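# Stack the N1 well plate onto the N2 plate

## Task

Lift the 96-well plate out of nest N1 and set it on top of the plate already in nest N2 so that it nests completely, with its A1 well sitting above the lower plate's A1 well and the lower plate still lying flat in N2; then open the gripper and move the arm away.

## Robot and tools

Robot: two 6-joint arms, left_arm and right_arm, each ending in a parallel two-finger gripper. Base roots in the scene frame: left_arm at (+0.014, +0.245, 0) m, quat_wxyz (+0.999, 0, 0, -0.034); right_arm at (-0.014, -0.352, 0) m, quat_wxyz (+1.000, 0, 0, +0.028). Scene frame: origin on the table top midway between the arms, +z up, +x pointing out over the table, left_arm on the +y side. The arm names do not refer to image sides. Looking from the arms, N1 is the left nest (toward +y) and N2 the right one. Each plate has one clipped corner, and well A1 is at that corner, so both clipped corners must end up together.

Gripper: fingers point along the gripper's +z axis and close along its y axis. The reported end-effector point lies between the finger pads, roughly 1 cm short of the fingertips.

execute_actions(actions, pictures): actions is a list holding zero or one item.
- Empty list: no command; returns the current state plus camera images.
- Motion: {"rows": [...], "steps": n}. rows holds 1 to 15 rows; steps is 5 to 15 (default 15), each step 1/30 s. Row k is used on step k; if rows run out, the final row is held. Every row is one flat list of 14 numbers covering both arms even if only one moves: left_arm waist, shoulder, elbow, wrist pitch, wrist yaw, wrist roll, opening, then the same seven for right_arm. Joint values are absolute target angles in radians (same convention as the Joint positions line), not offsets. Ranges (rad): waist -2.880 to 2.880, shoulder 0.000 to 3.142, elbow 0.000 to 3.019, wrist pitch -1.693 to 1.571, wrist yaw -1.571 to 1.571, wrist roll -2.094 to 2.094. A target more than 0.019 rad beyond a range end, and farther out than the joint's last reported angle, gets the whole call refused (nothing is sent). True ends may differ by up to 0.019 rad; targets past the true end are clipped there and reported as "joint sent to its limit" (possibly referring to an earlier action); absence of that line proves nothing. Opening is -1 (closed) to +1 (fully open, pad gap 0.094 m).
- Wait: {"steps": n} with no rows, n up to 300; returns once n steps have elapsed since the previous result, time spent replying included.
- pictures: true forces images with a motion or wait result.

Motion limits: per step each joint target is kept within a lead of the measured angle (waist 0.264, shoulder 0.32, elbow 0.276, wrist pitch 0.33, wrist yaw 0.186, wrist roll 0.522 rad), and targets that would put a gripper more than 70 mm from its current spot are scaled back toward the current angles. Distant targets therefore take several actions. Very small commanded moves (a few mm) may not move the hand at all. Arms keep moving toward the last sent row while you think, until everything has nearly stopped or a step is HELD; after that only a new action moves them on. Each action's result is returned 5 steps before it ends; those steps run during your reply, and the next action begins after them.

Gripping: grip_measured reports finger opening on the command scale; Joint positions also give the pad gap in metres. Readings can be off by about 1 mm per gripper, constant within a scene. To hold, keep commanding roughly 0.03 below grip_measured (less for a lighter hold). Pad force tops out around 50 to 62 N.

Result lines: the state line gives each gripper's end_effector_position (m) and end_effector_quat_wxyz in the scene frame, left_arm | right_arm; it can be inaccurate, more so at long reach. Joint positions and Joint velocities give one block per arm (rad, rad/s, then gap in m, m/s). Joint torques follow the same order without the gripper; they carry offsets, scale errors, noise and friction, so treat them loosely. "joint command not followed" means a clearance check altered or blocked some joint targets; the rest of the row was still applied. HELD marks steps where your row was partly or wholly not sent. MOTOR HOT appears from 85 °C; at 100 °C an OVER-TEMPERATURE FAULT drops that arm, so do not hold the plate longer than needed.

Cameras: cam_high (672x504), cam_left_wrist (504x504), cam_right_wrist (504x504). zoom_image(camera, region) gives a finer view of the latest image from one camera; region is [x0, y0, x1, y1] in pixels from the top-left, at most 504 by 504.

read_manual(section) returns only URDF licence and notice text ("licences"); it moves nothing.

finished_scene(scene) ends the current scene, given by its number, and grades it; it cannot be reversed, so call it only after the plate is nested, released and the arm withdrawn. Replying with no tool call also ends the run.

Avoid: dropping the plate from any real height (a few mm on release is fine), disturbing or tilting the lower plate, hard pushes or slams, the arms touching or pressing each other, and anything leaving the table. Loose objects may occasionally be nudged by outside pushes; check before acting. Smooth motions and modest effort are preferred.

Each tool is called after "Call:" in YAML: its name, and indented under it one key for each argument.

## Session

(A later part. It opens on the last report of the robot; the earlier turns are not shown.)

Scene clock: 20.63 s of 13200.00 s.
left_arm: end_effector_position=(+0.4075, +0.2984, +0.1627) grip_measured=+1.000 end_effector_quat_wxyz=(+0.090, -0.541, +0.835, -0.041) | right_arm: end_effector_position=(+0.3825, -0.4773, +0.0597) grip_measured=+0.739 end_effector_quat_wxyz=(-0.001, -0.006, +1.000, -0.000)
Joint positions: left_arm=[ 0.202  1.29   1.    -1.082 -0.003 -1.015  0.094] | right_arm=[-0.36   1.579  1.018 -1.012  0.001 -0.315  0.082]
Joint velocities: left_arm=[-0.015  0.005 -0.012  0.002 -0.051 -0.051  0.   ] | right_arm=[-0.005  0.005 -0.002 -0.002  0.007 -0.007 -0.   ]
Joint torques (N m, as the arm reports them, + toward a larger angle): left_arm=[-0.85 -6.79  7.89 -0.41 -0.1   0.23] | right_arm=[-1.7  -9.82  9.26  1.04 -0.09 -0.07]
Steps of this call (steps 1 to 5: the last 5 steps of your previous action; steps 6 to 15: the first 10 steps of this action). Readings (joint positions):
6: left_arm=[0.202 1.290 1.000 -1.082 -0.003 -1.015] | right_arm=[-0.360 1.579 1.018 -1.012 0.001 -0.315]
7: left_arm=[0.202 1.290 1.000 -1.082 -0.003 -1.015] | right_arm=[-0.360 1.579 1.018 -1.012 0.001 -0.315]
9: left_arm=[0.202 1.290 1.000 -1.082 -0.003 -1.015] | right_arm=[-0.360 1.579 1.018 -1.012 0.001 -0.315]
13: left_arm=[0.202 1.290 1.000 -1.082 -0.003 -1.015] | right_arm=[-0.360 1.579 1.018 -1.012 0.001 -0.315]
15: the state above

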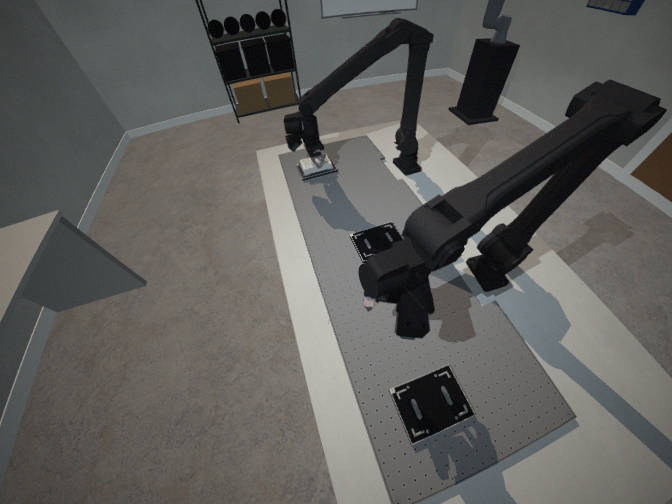

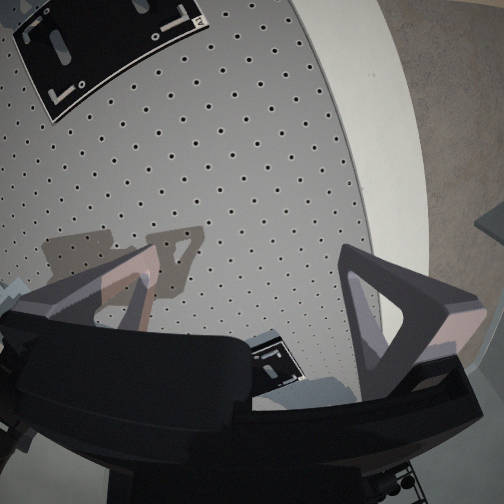

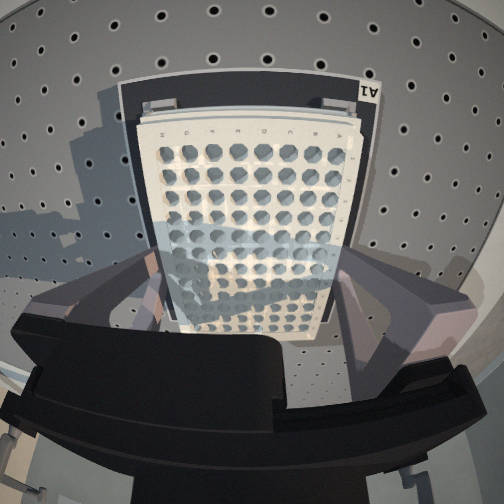

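The plate is touching the lower one; I'll slide it slightly forward under light pressure.

Call:
execute_actions:
  actions:
    - {"rows":[[0.2,1.3,1,-1.1,0,-1,1,-0.347,1.608,1.03,-0.988,0,-0.328,0.7]]}
  pictures: true

Call:
zoom_image:
  camera: "cam_right_wrist"
  region: [100,50,400,250]

Scene clock: 21.13 s of 13200.00 s.
left_arm: end_effector_position=(+0.4075, +0.2984, +0.1627) grip_measured=+1.000 end_effector_quat_wxyz=(+0.090, -0.541, +0.835, -0.041) | right_arm: end_effector_position=(+0.3829, -0.4773, +0.0597) grip_measured=+0.739 end_effector_quat_wxyz=(-0.000, -0.006, +1.000, -0.001)
Joint positions: left_arm=[ 0.202  1.29   1.    -1.082 -0.003 -1.015  0.094] | right_arm=[-0.359  1.579  1.018 -1.011  0.002 -0.315  0.082]
Joint velocities: left_arm=[-0.005  0.005 -0.017  0.002 -0.051 -0.051  0.   ] | right_arm=[-0.005 -0.015 -0.012 -0.007  0.022 -0.066 -0.001]
Joint torques (N m, as the arm reports them, + toward a larger angle): left_arm=[-0.77 -6.78  7.89 -0.39 -0.1   0.23] | right_arm=[ -1.32 -10.38   9.29   1.46  -0.13  -0.06]
Steps of this call (steps 1 to 5: the last 5 steps of your previous action; steps 6 to 15: the first 10 steps of this action). Readings (joint positions):
6: left_arm=[0.202 1.290 1.000 -1.082 -0.003 -1.015] | right_arm=[-0.360 1.579 1.018 -1.011 0.001 -0.315]
7: left_arm=[0.202 1.290 1.000 -1.082 -0.003 -1.015] | right_arm=[-0.359 1.579 1.018 -1.011 0.002 -0.315]
9: left_arm=[0.202 1.290 1.000 -1.082 -0.003 -1.015] | right_arm=[-0.359 1.579 1.018 -1.011 0.002 -0.315]
13: left_arm=[0.202 1.290 1.000 -1.082 -0.003 -1.015] | right_arm=[-0.359 1.579 1.018 -1.011 0.002 -0.315]
15: the state above

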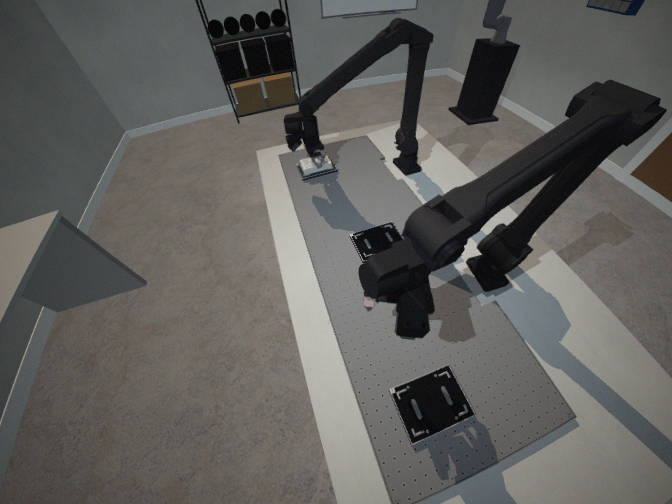

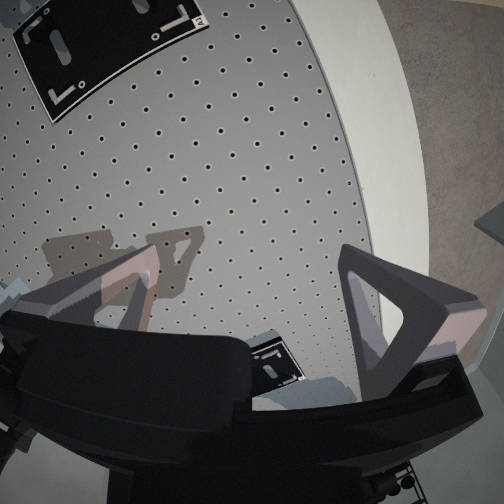

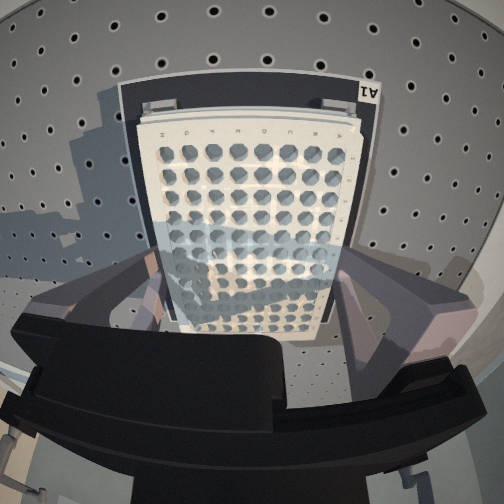

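Region (100, 50, 400, 250) of cam_right_wrist's 504x504 image, scaled by 1.680, with more detail than that image has.

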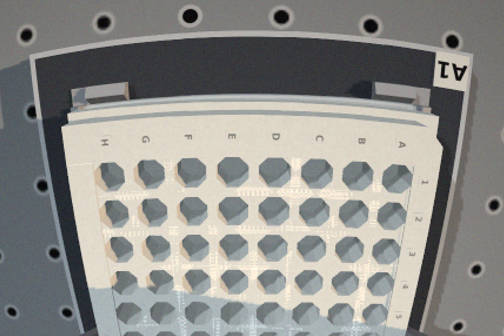

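Call:
execute_actions:
  actions:
    - {"rows":[[0.2,1.3,1,-1.1,0,-1,1,-0.345,1.608,1.03,-0.978,0,-0.328,0.7]]}

Call:
execute_actions:
  actions:
    - {"rows":[[0.2,1.3,1,-1.1,0,-1,1,-0.352,1.63,1.025,-0.99,0,-0.32,0.7]]}
  pictures: true

Call:
zoom_image:
  camera: "cam_right_wrist"
  region: [100,50,400,250]

Call:
zoom_image:
  camera: "cam_high"
  region: [290,140,345,185]

Scene clock: 21.73 s of 13200.00 s.
left_arm: end_effector_position=(+0.4075, +0.2984, +0.1627) grip_measured=+1.000 end_effector_quat_wxyz=(+0.090, -0.541, +0.835, -0.041) | right_arm: end_effector_position=(+0.3839, -0.4774, +0.0596) grip_measured=+0.739 end_effector_quat_wxyz=(+0.001, -0.006, +1.000, -0.002)
Joint positions: left_arm=[ 0.202  1.29   1.    -1.082 -0.003 -1.015  0.094] | right_arm=[-0.358  1.579  1.018 -1.006  0.002 -0.315  0.082]
Joint velocities: left_arm=[-0.005  0.005  0.007  0.012  0.007  0.037  0.   ] | right_arm=[ 0.005  0.005 -0.002  0.007  0.022 -0.051  0.001]
Joint torques (N m, as the arm reports them, + toward a larger angle): left_arm=[-0.85 -6.72  7.9  -0.4  -0.1   0.23] | right_arm=[-1.53 -9.82  9.24  1.63 -0.17 -0.09]
Steps of this call (steps 1 to 5: the last 5 steps of your previous action; steps 6 to 8: the robot went on to your last target; steps 9 to 18: the first 10 steps of this action). Readings (joint positions):
9: left_arm=[0.202 1.290 1.000 -1.082 -0.003 -1.015] | right_arm=[-0.359 1.579 1.018 -1.009 0.002 -0.315]
10: left_arm=[0.202 1.290 1.000 -1.082 -0.003 -1.015] | right_arm=[-0.359 1.579 1.018 -1.007 0.002 -0.315]
12: left_arm=[0.202 1.290 1.000 -1.082 -0.003 -1.015] | right_arm=[-0.358 1.579 1.018 -1.006 0.002 -0.315]
16: left_arm=[0.202 1.290 1.000 -1.082 -0.003 -1.015] | right_arm=[-0.358 1.579 1.018 -1.006 0.002 -0.315]
18: the state above

Scene clock: 22.23 s of 13200.00 s.
left_arm: end_effector_position=(+0.4075, +0.2984, +0.1627) grip_measured=+1.000 end_effector_quat_wxyz=(+0.090, -0.541, +0.835, -0.041) | right_arm: end_effector_position=(+0.3836, -0.4775, +0.0588) grip_measured=+0.739 end_effector_quat_wxyz=(+0.000, -0.006, +1.000, -0.002)
Joint positions: left_arm=[ 0.202  1.29   1.    -1.082 -0.003 -1.015  0.094] | right_arm=[-0.358  1.581  1.018 -1.007  0.003 -0.315  0.082]
Joint velocities: left_arm=[ 0.005 -0.015 -0.002 -0.022  0.022  0.007  0.   ] | right_arm=[ 0.005 -0.005 -0.002 -0.007 -0.081 -0.007  0.001]
Joint torques (N m, as the arm reports them, + toward a larger angle): left_arm=[-0.84 -6.74  7.89 -0.39 -0.09  0.23] | right_arm=[-1.87 -8.58  8.75  1.13 -0.16 -0.04]
Steps of this call (steps 1 to 5: the last 5 steps of your previous action; steps 6 to 15: the first 10 steps of this action). Readings (joint positions):
6: left_arm=[0.202 1.290 1.000 -1.082 -0.003 -1.015] | right_arm=[-0.358 1.580 1.018 -1.006 0.002 -0.315]
7: left_arm=[0.202 1.290 1.000 -1.082 -0.003 -1.015] | right_arm=[-0.358 1.581 1.018 -1.007 0.003 -0.315]
9: left_arm=[0.202 1.290 1.000 -1.082 -0.003 -1.015] | right_arm=[-0.358 1.581 1.018 -1.007 0.003 -0.315]
13: left_arm=[0.202 1.290 1.000 -1.082 -0.003 -1.015] | right_arm=[-0.358 1.581 1.018 -1.007 0.003 -0.315]
15: the state above

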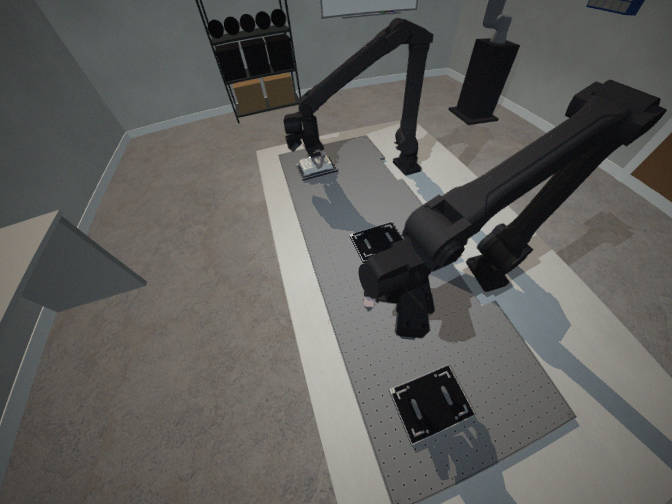

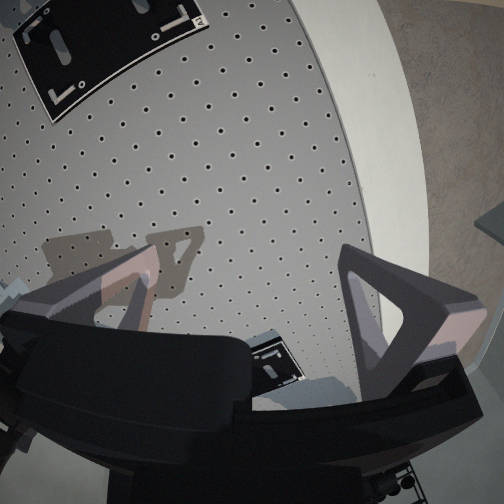

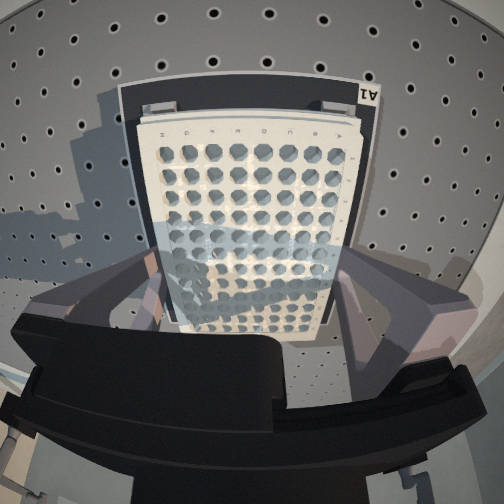

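Region (100, 50, 400, 250) of cam_right_wrist's 504x504 image, scaled by 1.680, with more detail than that image has.

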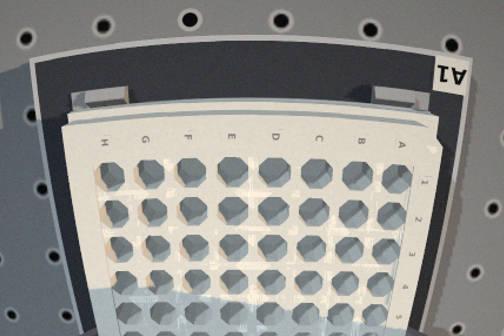

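Region (290, 140, 345, 185) of cam_high's 672x504 image, scaled by 9.164, with more detail than that image has; it fills the top 412 rows of this view, and the rest is white.

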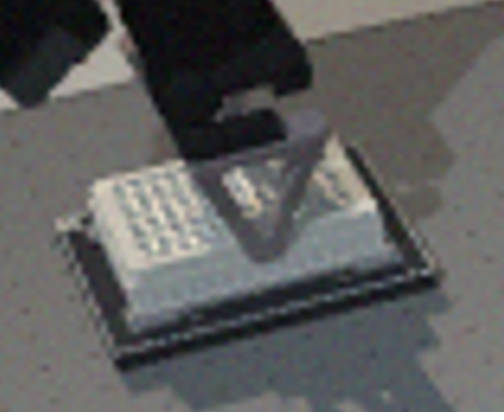

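Call:
execute_actions:
  actions:
    - {"rows":[[0.2,1.3,1,-1.1,0,-1,1,-0.352,1.55,1.035,-1.018,-0.002,-0.32,0.7]]}
  pictures: true

Call:
zoom_image:
  camera: "cam_right_wrist"
  region: [100,50,400,350]

Scene clock: 22.77 s of 13200.00 s.
left_arm: end_effector_position=(+0.4075, +0.2984, +0.1627) grip_measured=+1.000 end_effector_quat_wxyz=(+0.090, -0.541, +0.835, -0.041) | right_arm: end_effector_position=(+0.3831, -0.4769, +0.0605) grip_measured=+0.739 end_effector_quat_wxyz=(+0.001, -0.006, +1.000, -0.001)
Joint positions: left_arm=[ 0.202  1.29   1.    -1.082 -0.003 -1.015  0.094] | right_arm=[-0.358  1.577  1.018 -1.011  0.001 -0.315  0.082]
Joint velocities: left_arm=[-0.015 -0.015  0.002 -0.002  0.037 -0.051  0.   ] | right_arm=[-0.015 -0.005 -0.007  0.002 -0.022 -0.081  0.002]
Joint torques (N m, as the arm reports them, + toward a larger angle): left_arm=[-0.85 -6.76  7.89 -0.41 -0.09  0.23] | right_arm=[ -2.2  -15.22   9.82   0.15  -0.16  -0.05]
Steps of this call (steps 1 to 5: the last 5 steps of your previous action; step 6: the robot went on to your last target; steps 7 to 16: the first 10 steps of this action). Readings (joint positions):
7: left_arm=[0.202 1.290 1.000 -1.082 -0.003 -1.015] | right_arm=[-0.358 1.579 1.018 -1.009 0.003 -0.315]
8: left_arm=[0.202 1.290 1.000 -1.082 -0.003 -1.015] | right_arm=[-0.358 1.577 1.018 -1.010 0.002 -0.315]
10: left_arm=[0.202 1.290 1.000 -1.082 -0.003 -1.015] | right_arm=[-0.358 1.577 1.018 -1.011 0.001 -0.315]
14: left_arm=[0.202 1.290 1.000 -1.082 -0.003 -1.015] | right_arm=[-0.358 1.577 1.018 -1.011 0.001 -0.315]
16: the state above

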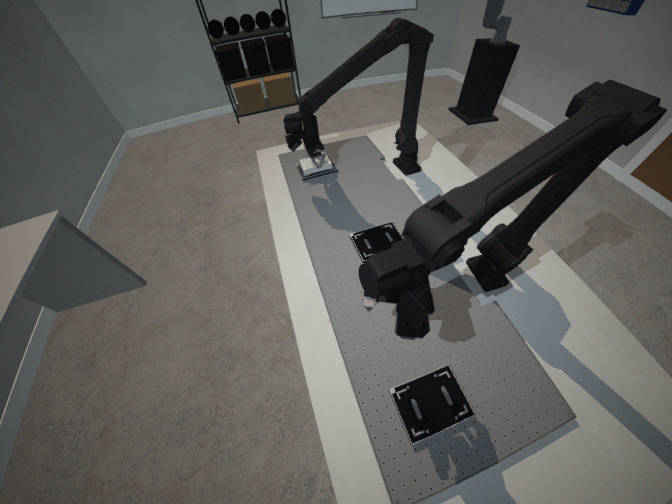

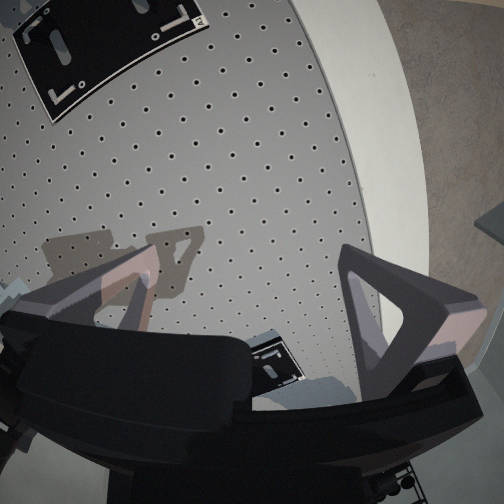

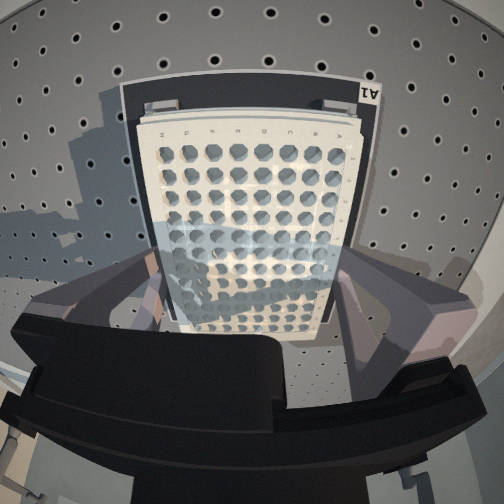

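Region (100, 50, 400, 350) of cam_right_wrist's 504x504 image, scaled by 1.680, with more detail than that image has.

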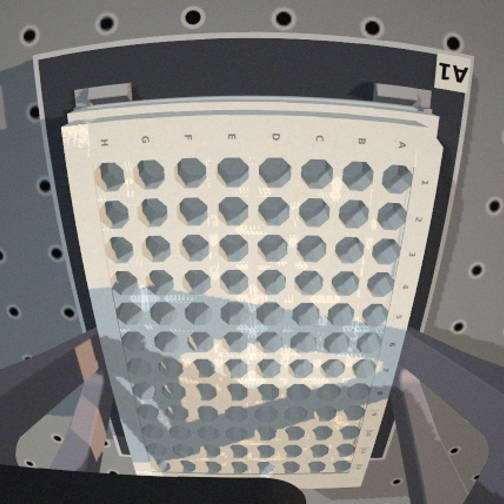

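Call:
execute_actions:
  actions:
    - {"rows":[[0.2,1.3,1,-1.1,0,-1,1,-0.352,1.62,1.035,-1.012,-0.002,-0.32,0.7]]}
  pictures: true

Call:
zoom_image:
  camera: "cam_right_wrist"
  region: [100,50,400,350]

Scene clock: 23.27 s of 13200.00 s.
left_arm: end_effector_position=(+0.4075, +0.2984, +0.1627) grip_measured=+1.000 end_effector_quat_wxyz=(+0.090, -0.541, +0.835, -0.041) | right_arm: end_effector_position=(+0.3827, -0.4767, +0.0587) grip_measured=+0.739 end_effector_quat_wxyz=(-0.002, -0.006, +1.000, -0.000)
Joint positions: left_arm=[ 0.202  1.29   1.    -1.082 -0.003 -1.015  0.094] | right_arm=[-0.358  1.582  1.019 -1.012  0.001 -0.315  0.082]
Joint velocities: left_arm=[ 0.005  0.005  0.007  0.012 -0.037  0.037  0.   ] | right_arm=[-0.005 -0.005 -0.007 -0.002  0.037  0.007 -0.001]
Joint torques (N m, as the arm reports them, + toward a larger angle): left_arm=[-0.85 -6.82  7.89 -0.4  -0.09  0.22] | right_arm=[-2.15 -9.32  9.82  0.52 -0.21 -0.04]
Steps of this call (steps 1 to 5: the last 5 steps of your previous action; steps 6 to 15: the first 10 steps of this action). Readings (joint positions):
6: left_arm=[0.202 1.290 1.000 -1.082 -0.003 -1.015] | right_arm=[-0.358 1.578 1.018 -1.011 0.001 -0.315]
7: left_arm=[0.202 1.290 1.000 -1.082 -0.003 -1.015] | right_arm=[-0.358 1.582 1.018 -1.011 0.001 -0.315]
9: left_arm=[0.202 1.290 1.000 -1.082 -0.003 -1.015] | right_arm=[-0.358 1.582 1.019 -1.012 0.001 -0.315]
13: left_arm=[0.202 1.290 1.000 -1.082 -0.003 -1.015] | right_arm=[-0.358 1.582 1.019 -1.012 0.001 -0.315]
15: the state above

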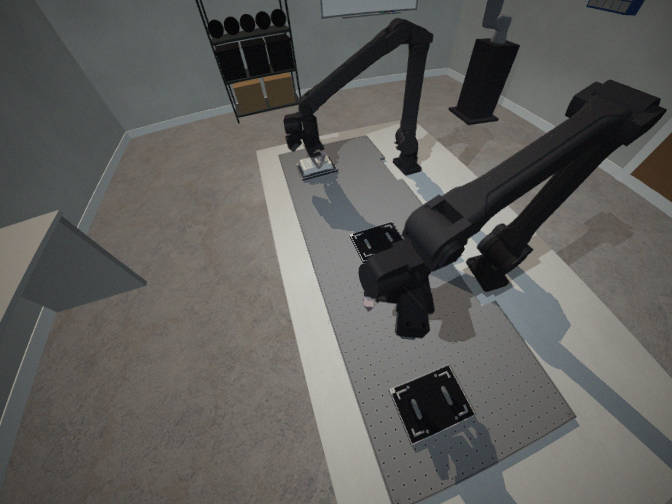

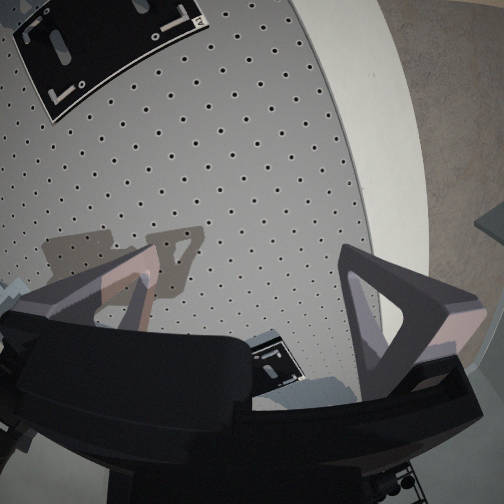

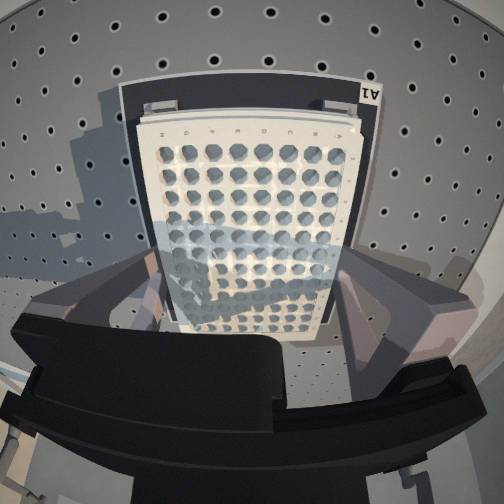

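Region (100, 50, 400, 350) of cam_right_wrist's 504x504 image, scaled by 1.680, with more detail than that image has.

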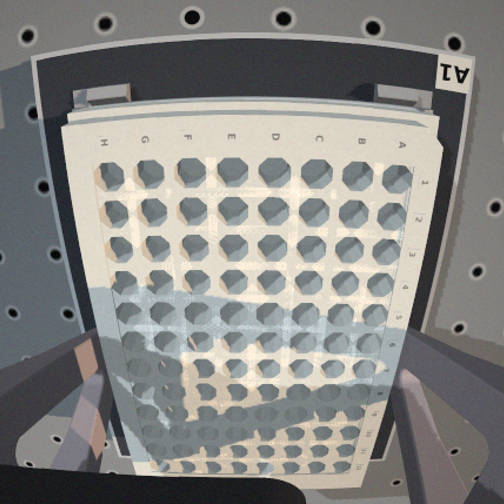

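Call:
execute_actions:
  actions:
    - {"rows":[[0.2,1.3,1,-1.1,0,-1,1,-0.352,1.612,1.03,-1.03,0,-0.32,0.7]]}

Call:
execute_actions:
  actions:
    - {"rows":[[0.2,1.3,1,-1.1,0,-1,1,-0.352,1.612,1.03,-1.042,0,-0.32,0.7]]}
  pictures: true

Call:
zoom_image:
  camera: "cam_right_wrist"
  region: [100,50,400,350]

Scene clock: 23.80 s of 13200.00 s.
left_arm: end_effector_position=(+0.4075, +0.2984, +0.1627) grip_measured=+1.000 end_effector_quat_wxyz=(+0.090, -0.541, +0.835, -0.041) | right_arm: end_effector_position=(+0.3823, -0.4766, +0.0588) grip_measured=+0.739 end_effector_quat_wxyz=(-0.003, -0.006, +1.000, +0.000)
Joint positions: left_arm=[ 0.202  1.29   1.    -1.082 -0.003 -1.015  0.094] | right_arm=[-0.358  1.582  1.019 -1.014  0.002 -0.315  0.082]
Joint velocities: left_arm=[ 0.005 -0.015 -0.002 -0.007  0.007 -0.022  0.   ] | right_arm=[ 0.005  0.005  0.002 -0.017  0.007  0.022 -0.001]
Joint torques (N m, as the arm reports them, + toward a larger angle): left_arm=[-0.84 -6.81  7.88 -0.39 -0.09  0.23] | right_arm=[ -1.5  -10.     9.23   0.05  -0.13  -0.04]
Steps of this call (steps 1 to 5: the last 5 steps of your previous action; step 6: the robot went on to your last target; steps 7 to 16: the first 10 steps of this action). Readings (joint positions):
7: left_arm=[0.202 1.290 1.000 -1.082 -0.003 -1.015] | right_arm=[-0.358 1.582 1.019 -1.013 0.002 -0.315]
8: left_arm=[0.202 1.290 1.000 -1.082 -0.003 -1.015] | right_arm=[-0.358 1.582 1.019 -1.014 0.002 -0.315]
10: left_arm=[0.202 1.290 1.000 -1.082 -0.003 -1.015] | right_arm=[-0.358 1.582 1.019 -1.014 0.002 -0.315]
14: left_arm=[0.202 1.290 1.000 -1.082 -0.003 -1.015] | right_arm=[-0.358 1.582 1.019 -1.014 0.002 -0.315]
16: the state above

Scene clock: 24.30 s of 13200.00 s.
left_arm: end_effector_position=(+0.4075, +0.2984, +0.1627) grip_measured=+1.000 end_effector_quat_wxyz=(+0.090, -0.541, +0.835, -0.041) | right_arm: end_effector_position=(+0.3817, -0.4764, +0.0589) grip_measured=+0.739 end_effector_quat_wxyz=(-0.005, -0.007, +1.000, +0.001)
Joint positions: left_arm=[ 0.202  1.29   1.    -1.082 -0.003 -1.015  0.094] | right_arm=[-0.358  1.582  1.02  -1.017  0.002 -0.315  0.082]
Joint velocities: left_arm=[-0.005 -0.005 -0.002 -0.007  0.007  0.037  0.   ] | right_arm=[ 0.005  0.005 -0.007  0.002  0.022 -0.037 -0.001]
Joint torques (N m, as the arm reports them, + toward a larger angle): left_arm=[-0.8  -6.78  7.89 -0.4  -0.09  0.23] | right_arm=[-1.92 -9.66  9.13 -0.48 -0.12 -0.01]
Steps of this call (steps 1 to 5: the last 5 steps of your previous action; steps 6 to 15: the first 10 steps of this action). Readings (joint positions):
6: left_arm=[0.202 1.290 1.000 -1.082 -0.003 -1.015] | right_arm=[-0.358 1.582 1.020 -1.016 0.002 -0.315]
7: left_arm=[0.202 1.290 1.000 -1.082 -0.003 -1.015] | right_arm=[-0.358 1.582 1.020 -1.017 0.002 -0.315]
9: left_arm=[0.202 1.290 1.000 -1.082 -0.003 -1.015] | right_arm=[-0.358 1.582 1.020 -1.017 0.002 -0.315]
13: left_arm=[0.202 1.290 1.000 -1.082 -0.003 -1.015] | right_arm=[-0.358 1.582 1.020 -1.017 0.002 -0.315]
15: the state above

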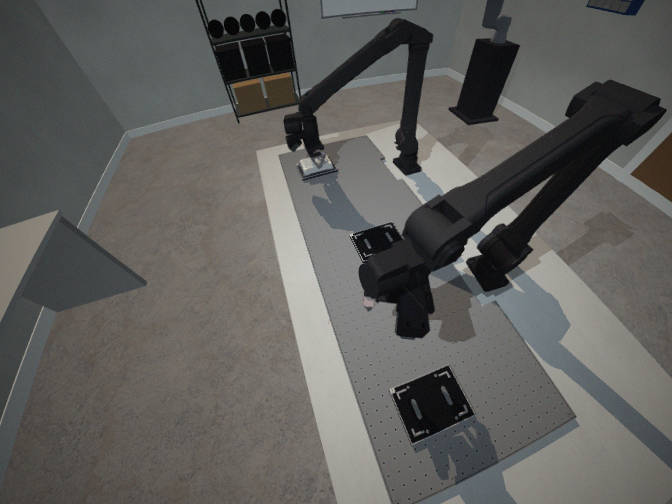

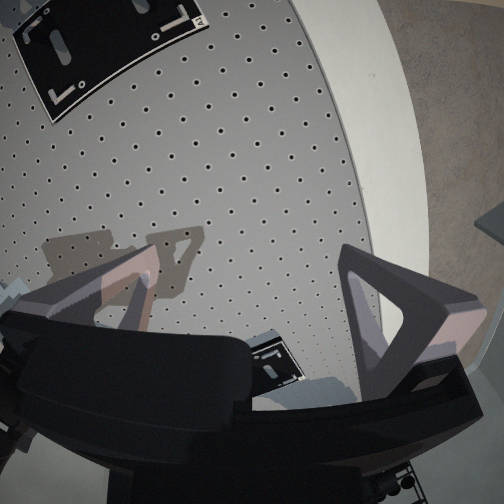

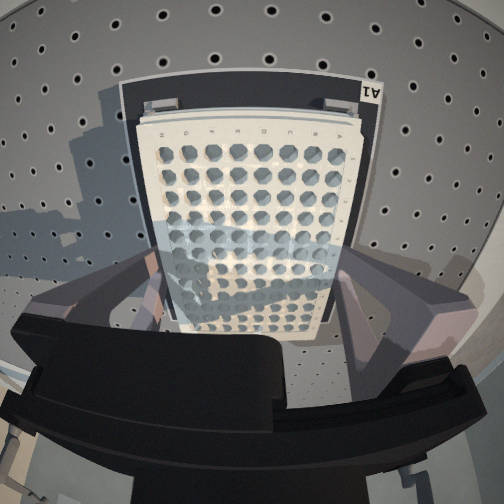

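Region (100, 50, 400, 350) of cam_right_wrist's 504x504 image, scaled by 1.680, with more detail than that image has.

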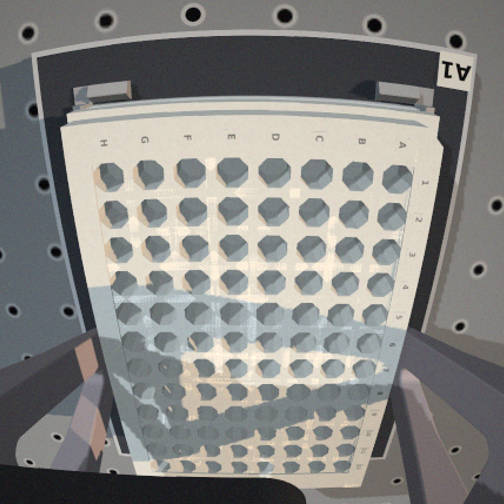

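Call:
execute_actions:
  actions:
    - {"rows":[[0.2,1.3,1,-1.1,0,-1,1,-0.355,1.58,1.03,-1.015,0,-0.32,0.7],[0.2,1.3,1,-1.1,0,-1,1,-0.355,1.58,1.03,-1.015,0,-0.32,0.7],[0.2,1.3,1,-1.1,0,-1,1,-0.355,1.58,1.03,-1.015,0,-0.32,0.75],[0.2,1.3,1,-1.1,0,-1,1,-0.355,1.58,1.03,-1.015,0,-0.32,0.9]]}
  pictures: true

Call:
zoom_image:
  camera: "cam_right_wrist"
  region: [100,50,400,350]

Scene clock: 24.80 s of 13200.00 s.
left_arm: end_effector_position=(+0.4075, +0.2984, +0.1627) grip_measured=+1.000 end_effector_quat_wxyz=(+0.090, -0.541, +0.835, -0.041) | right_arm: end_effector_position=(+0.3818, -0.4765, +0.0588) grip_measured=+0.898 end_effector_quat_wxyz=(-0.004, -0.007, +1.000, +0.000)
Joint positions: left_arm=[ 0.202  1.29   1.    -1.082 -0.003 -1.015  0.094] | right_arm=[-0.358  1.582  1.019 -1.016  0.002 -0.315  0.089]
Joint velocities: left_arm=[-0.005 -0.015  0.002  0.002  0.037 -0.007  0.   ] | right_arm=[-0.015 -0.005  0.002  0.002 -0.007 -0.007 -0.   ]
Joint torques (N m, as the arm reports them, + toward a larger angle): left_arm=[-0.87 -6.78  7.88 -0.4  -0.1   0.23] | right_arm=[ -2.12 -12.95   9.2    0.52  -0.09  -0.02]
Steps of this call (steps 1 to 5: the last 5 steps of your previous action; steps 6 to 15: the first 10 steps of this action). Readings (joint positions):
6: left_arm=[0.202 1.290 1.000 -1.082 -0.003 -1.015] | right_arm=[-0.358 1.582 1.020 -1.016 0.002 -0.315]
7: left_arm=[0.202 1.290 1.000 -1.082 -0.003 -1.015] | right_arm=[-0.358 1.582 1.020 -1.016 0.002 -0.315]
9: left_arm=[0.202 1.290 1.000 -1.082 -0.003 -1.015] | right_arm=[-0.358 1.582 1.020 -1.016 0.002 -0.315]
13: left_arm=[0.202 1.290 1.000 -1.082 -0.003 -1.015] | right_arm=[-0.358 1.582 1.019 -1.016 0.002 -0.315]
15: the state above

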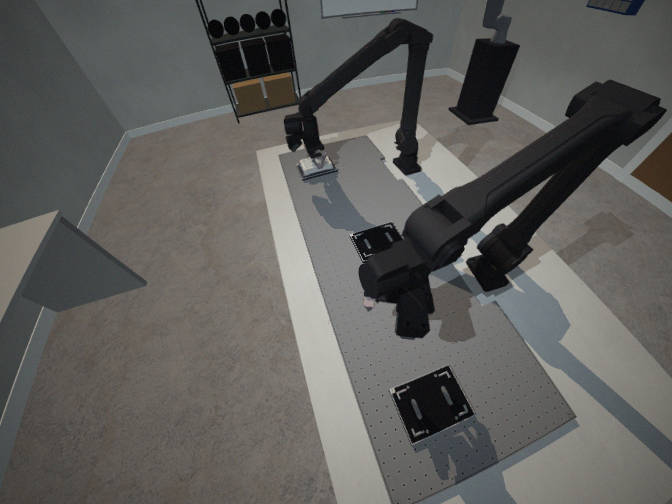

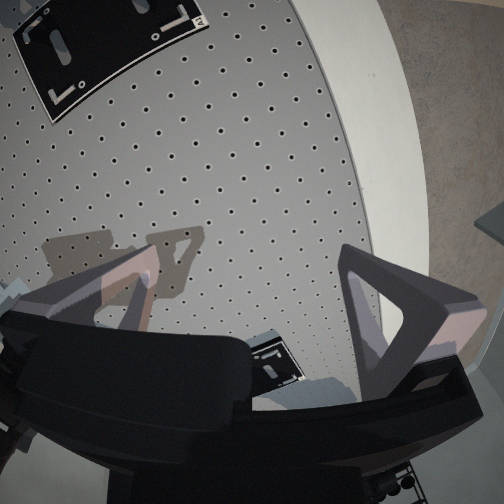

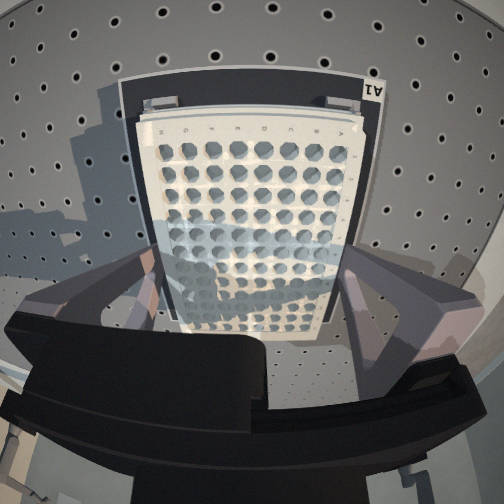

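Region (100, 50, 400, 350) of cam_right_wrist's 504x504 image, scaled by 1.680, with more detail than that image has.

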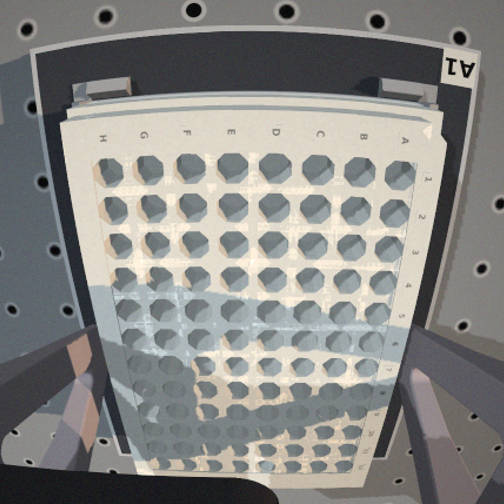

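Call:
execute_actions:
  actions:
    - {"steps":8,"rows":[[0.2,1.3,1,-1.1,0,-1,1,-0.355,1.58,1.03,-1.015,0,-0.32,0.7]]}

Call:
execute_actions:
  actions:
    - {"rows":[[0.2,1.3,1,-1.1,0,-1,1,-0.355,1.58,1.03,-1.028,0.003,-0.32,0.7]]}
  pictures: true

Call:
zoom_image:
  camera: "cam_right_wrist"
  region: [100,50,400,350]

Scene clock: 25.13 s of 13200.00 s.
left_arm: end_effector_position=(+0.4075, +0.2984, +0.1627) grip_measured=+1.000 end_effector_quat_wxyz=(+0.090, -0.541, +0.835, -0.041) | right_arm: end_effector_position=(+0.3818, -0.4764, +0.0588) grip_measured=+0.743 end_effector_quat_wxyz=(-0.004, -0.007, +1.000, +0.001)
Joint positions: left_arm=[ 0.202  1.29   1.    -1.082 -0.003 -1.015  0.094] | right_arm=[-0.358  1.582  1.019 -1.016  0.001 -0.315  0.082]
Joint velocities: left_arm=[-0.015 -0.005  0.002  0.002 -0.022  0.037  0.   ] | right_arm=[-0.005 -0.005 -0.002 -0.002 -0.007  0.022 -0.001]
Joint torques (N m, as the arm reports them, + toward a larger angle): left_arm=[-0.89 -6.76  7.89 -0.4  -0.1   0.23] | right_arm=[ -1.99 -13.04   9.03   0.53  -0.1   -0.04]
Steps of this call (steps 1 to 5: the last 5 steps of your previous action; steps 6 to 7: the robot went on to your last target; steps 8 to 10: the first 3 steps of this action). Readings (joint positions):
8: left_arm=[0.202 1.290 1.000 -1.082 -0.003 -1.015] | right_arm=[-0.358 1.582 1.019 -1.016 0.001 -0.315]
9: left_arm=[0.202 1.290 1.000 -1.082 -0.003 -1.015] | right_arm=[-0.358 1.582 1.019 -1.016 0.001 -0.315]
10: the state above

Scene clock: 25.63 s of 13200.00 s.
left_arm: end_effector_position=(+0.4075, +0.2984, +0.1627) grip_measured=+1.000 end_effector_quat_wxyz=(+0.090, -0.541, +0.835, -0.041) | right_arm: end_effector_position=(+0.3812, -0.4762, +0.0588) grip_measured=+0.743 end_effector_quat_wxyz=(-0.005, -0.007, +1.000, +0.001)
Joint positions: left_arm=[ 0.202  1.29   1.    -1.082 -0.003 -1.015  0.094] | right_arm=[-0.358  1.582  1.019 -1.019  0.001 -0.315  0.082]
Joint velocities: left_arm=[ 0.005  0.015 -0.007 -0.012  0.037 -0.051  0.   ] | right_arm=[-0.015 -0.005 -0.012 -0.022 -0.037  0.066 -0.001]
Joint torques (N m, as the arm reports them, + toward a larger angle): left_arm=[-0.83 -6.75  7.9  -0.4  -0.09  0.23] | right_arm=[ -1.61 -12.4    9.11   0.04   0.    -0.02]
Steps of this call (steps 1 to 5: the last 5 steps of your previous action; steps 6 to 15: the first 10 steps of this action). Readings (joint positions):
6: left_arm=[0.202 1.290 1.000 -1.082 -0.003 -1.015] | right_arm=[-0.358 1.582 1.019 -1.017 0.001 -0.315]
7: left_arm=[0.202 1.290 1.000 -1.082 -0.003 -1.015] | right_arm=[-0.358 1.582 1.019 -1.018 0.001 -0.315]
9: left_arm=[0.202 1.290 1.000 -1.082 -0.003 -1.015] | right_arm=[-0.358 1.582 1.019 -1.019 0.001 -0.315]
13: left_arm=[0.202 1.290 1.000 -1.082 -0.003 -1.015] | right_arm=[-0.358 1.582 1.019 -1.019 0.001 -0.315]
15: the state above

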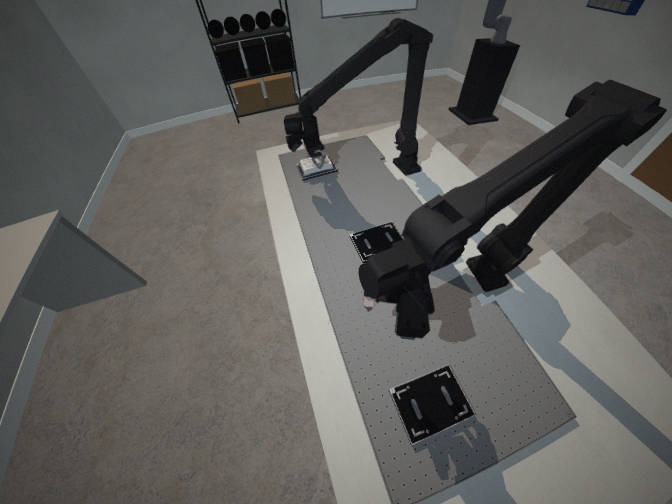

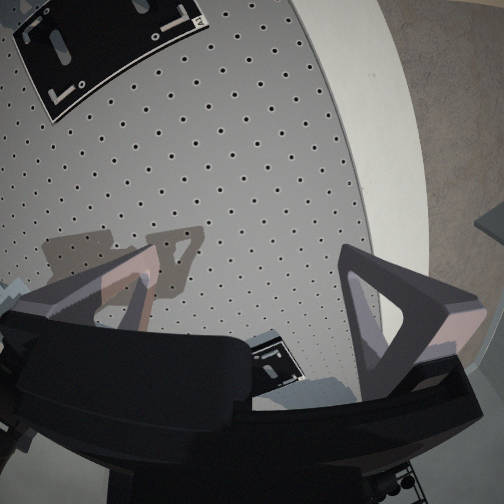

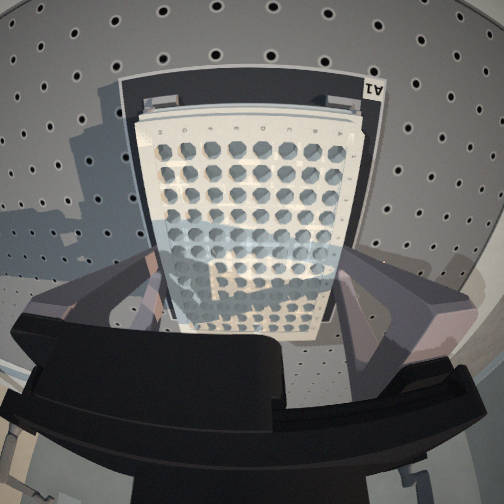

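Region (100, 50, 400, 350) of cam_right_wrist's 504x504 image, scaled by 1.680, with more detail than that image has.

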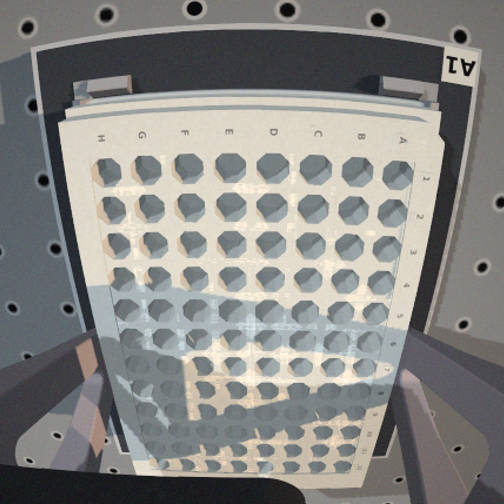

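Call:
execute_actions:
  actions:
    - {"rows":[[0.2,1.3,1,-1.1,0,-1,1,-0.355,1.58,1.03,-1.02,0.012,-0.333,0.7]]}

Call:
execute_actions:
  actions:
    - {"rows":[[0.2,1.3,1,-1.1,0,-1,1,-0.355,1.61,1.03,-1.02,0.012,-0.333,0.7]]}
  pictures: true

Call:
zoom_image:
  camera: "cam_right_wrist"
  region: [100,50,400,350]

Scene clock: 26.23 s of 13200.00 s.
left_arm: end_effector_position=(+0.4075, +0.2984, +0.1627) grip_measured=+1.000 end_effector_quat_wxyz=(+0.090, -0.541, +0.835, -0.041) | right_arm: end_effector_position=(+0.3808, -0.4773, +0.0588) grip_measured=+0.743 end_effector_quat_wxyz=(-0.006, -0.009, +1.000, -0.002)
Joint positions: left_arm=[ 0.202  1.29   1.    -1.082 -0.003 -1.015  0.094] | right_arm=[-0.358  1.582  1.019 -1.019  0.008 -0.321  0.082]
Joint velocities: left_arm=[-0.005  0.015 -0.007  0.002 -0.022  0.007  0.   ] | right_arm=[ 0.005  0.005 -0.002 -0.012  0.037 -0.007  0.001]
Joint torques (N m, as the arm reports them, + toward a larger angle): left_arm=[-0.83 -6.77  7.89 -0.39 -0.1   0.23] | right_arm=[ -2.09 -12.9    9.13   0.52   0.12  -0.04]
Steps of this call (steps 1 to 5: the last 5 steps of your previous action; steps 6 to 8: the robot went on to your last target; steps 9 to 18: the first 10 steps of this action). Readings (joint positions):
9: left_arm=[0.202 1.290 1.000 -1.082 -0.003 -1.015] | right_arm=[-0.358 1.582 1.019 -1.019 0.005 -0.316]
10: left_arm=[0.202 1.290 1.000 -1.082 -0.003 -1.015] | right_arm=[-0.358 1.582 1.019 -1.019 0.007 -0.318]
12: left_arm=[0.202 1.290 1.000 -1.082 -0.003 -1.015] | right_arm=[-0.358 1.582 1.019 -1.019 0.007 -0.319]
16: left_arm=[0.202 1.290 1.000 -1.082 -0.003 -1.015] | right_arm=[-0.358 1.582 1.019 -1.019 0.008 -0.320]
18: the state above

Scene clock: 26.73 s of 13200.00 s.
left_arm: end_effector_position=(+0.4075, +0.2984, +0.1627) grip_measured=+1.000 end_effector_quat_wxyz=(+0.090, -0.541, +0.835, -0.041) | right_arm: end_effector_position=(+0.3808, -0.4772, +0.0584) grip_measured=+0.743 end_effector_quat_wxyz=(-0.007, -0.010, +1.000, -0.002)
Joint positions: left_arm=[ 0.202  1.29   1.    -1.082 -0.003 -1.015  0.094] | right_arm=[-0.358  1.583  1.019 -1.019  0.008 -0.321  0.082]
Joint velocities: left_arm=[ 0.005 -0.005 -0.002  0.012 -0.066  0.037  0.   ] | right_arm=[-0.005 -0.005  0.002 -0.007  0.051 -0.022  0.   ]
Joint torques (N m, as the arm reports them, + toward a larger angle): left_arm=[-0.83 -6.75  7.87 -0.39 -0.1   0.23] | right_arm=[ -2.01 -10.07   9.11   0.4    0.16  -0.08]
Steps of this call (steps 1 to 5: the last 5 steps of your previous action; steps 6 to 15: the first 10 steps of this action). Readings (joint positions):
6: left_arm=[0.202 1.290 1.000 -1.082 -0.003 -1.015] | right_arm=[-0.358 1.582 1.019 -1.019 0.008 -0.321]
7: left_arm=[0.202 1.290 1.000 -1.082 -0.003 -1.015] | right_arm=[-0.358 1.583 1.019 -1.019 0.008 -0.321]
9: left_arm=[0.202 1.290 1.000 -1.082 -0.003 -1.015] | right_arm=[-0.358 1.583 1.019 -1.019 0.008 -0.321]
13: left_arm=[0.202 1.290 1.000 -1.082 -0.003 -1.015] | right_arm=[-0.358 1.583 1.019 -1.019 0.008 -0.321]
15: the state above

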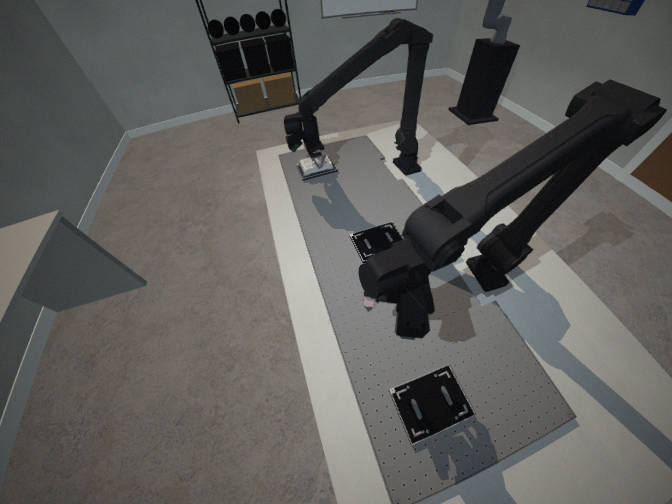

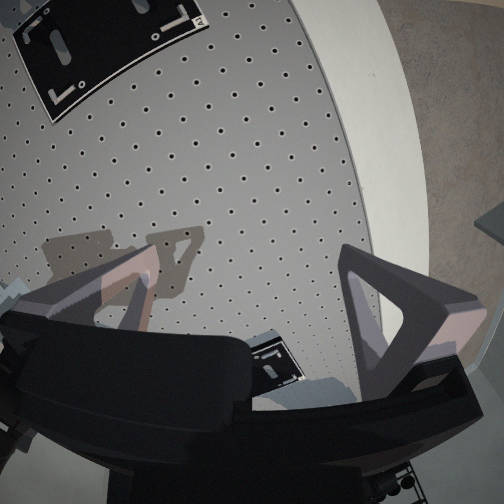

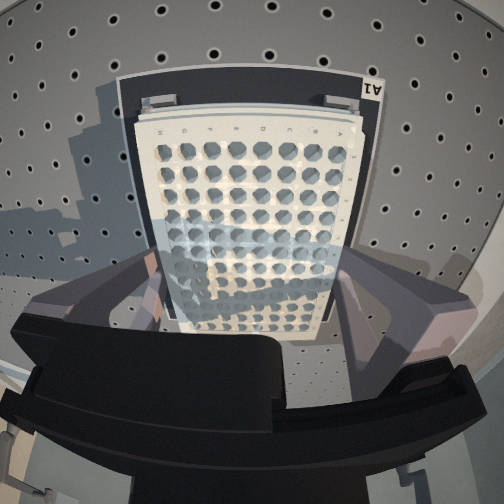

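Region (100, 50, 400, 350) of cam_right_wrist's 504x504 image, scaled by 1.680, with more detail than that image has.

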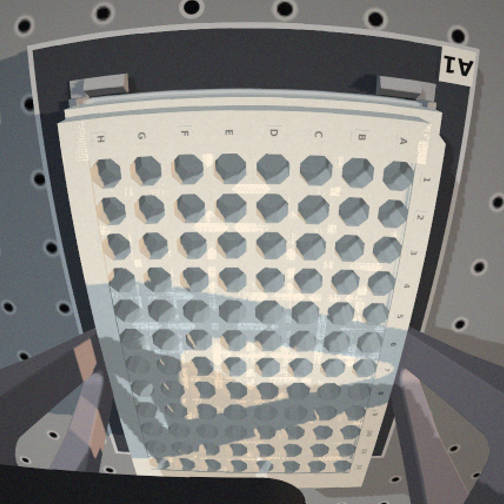

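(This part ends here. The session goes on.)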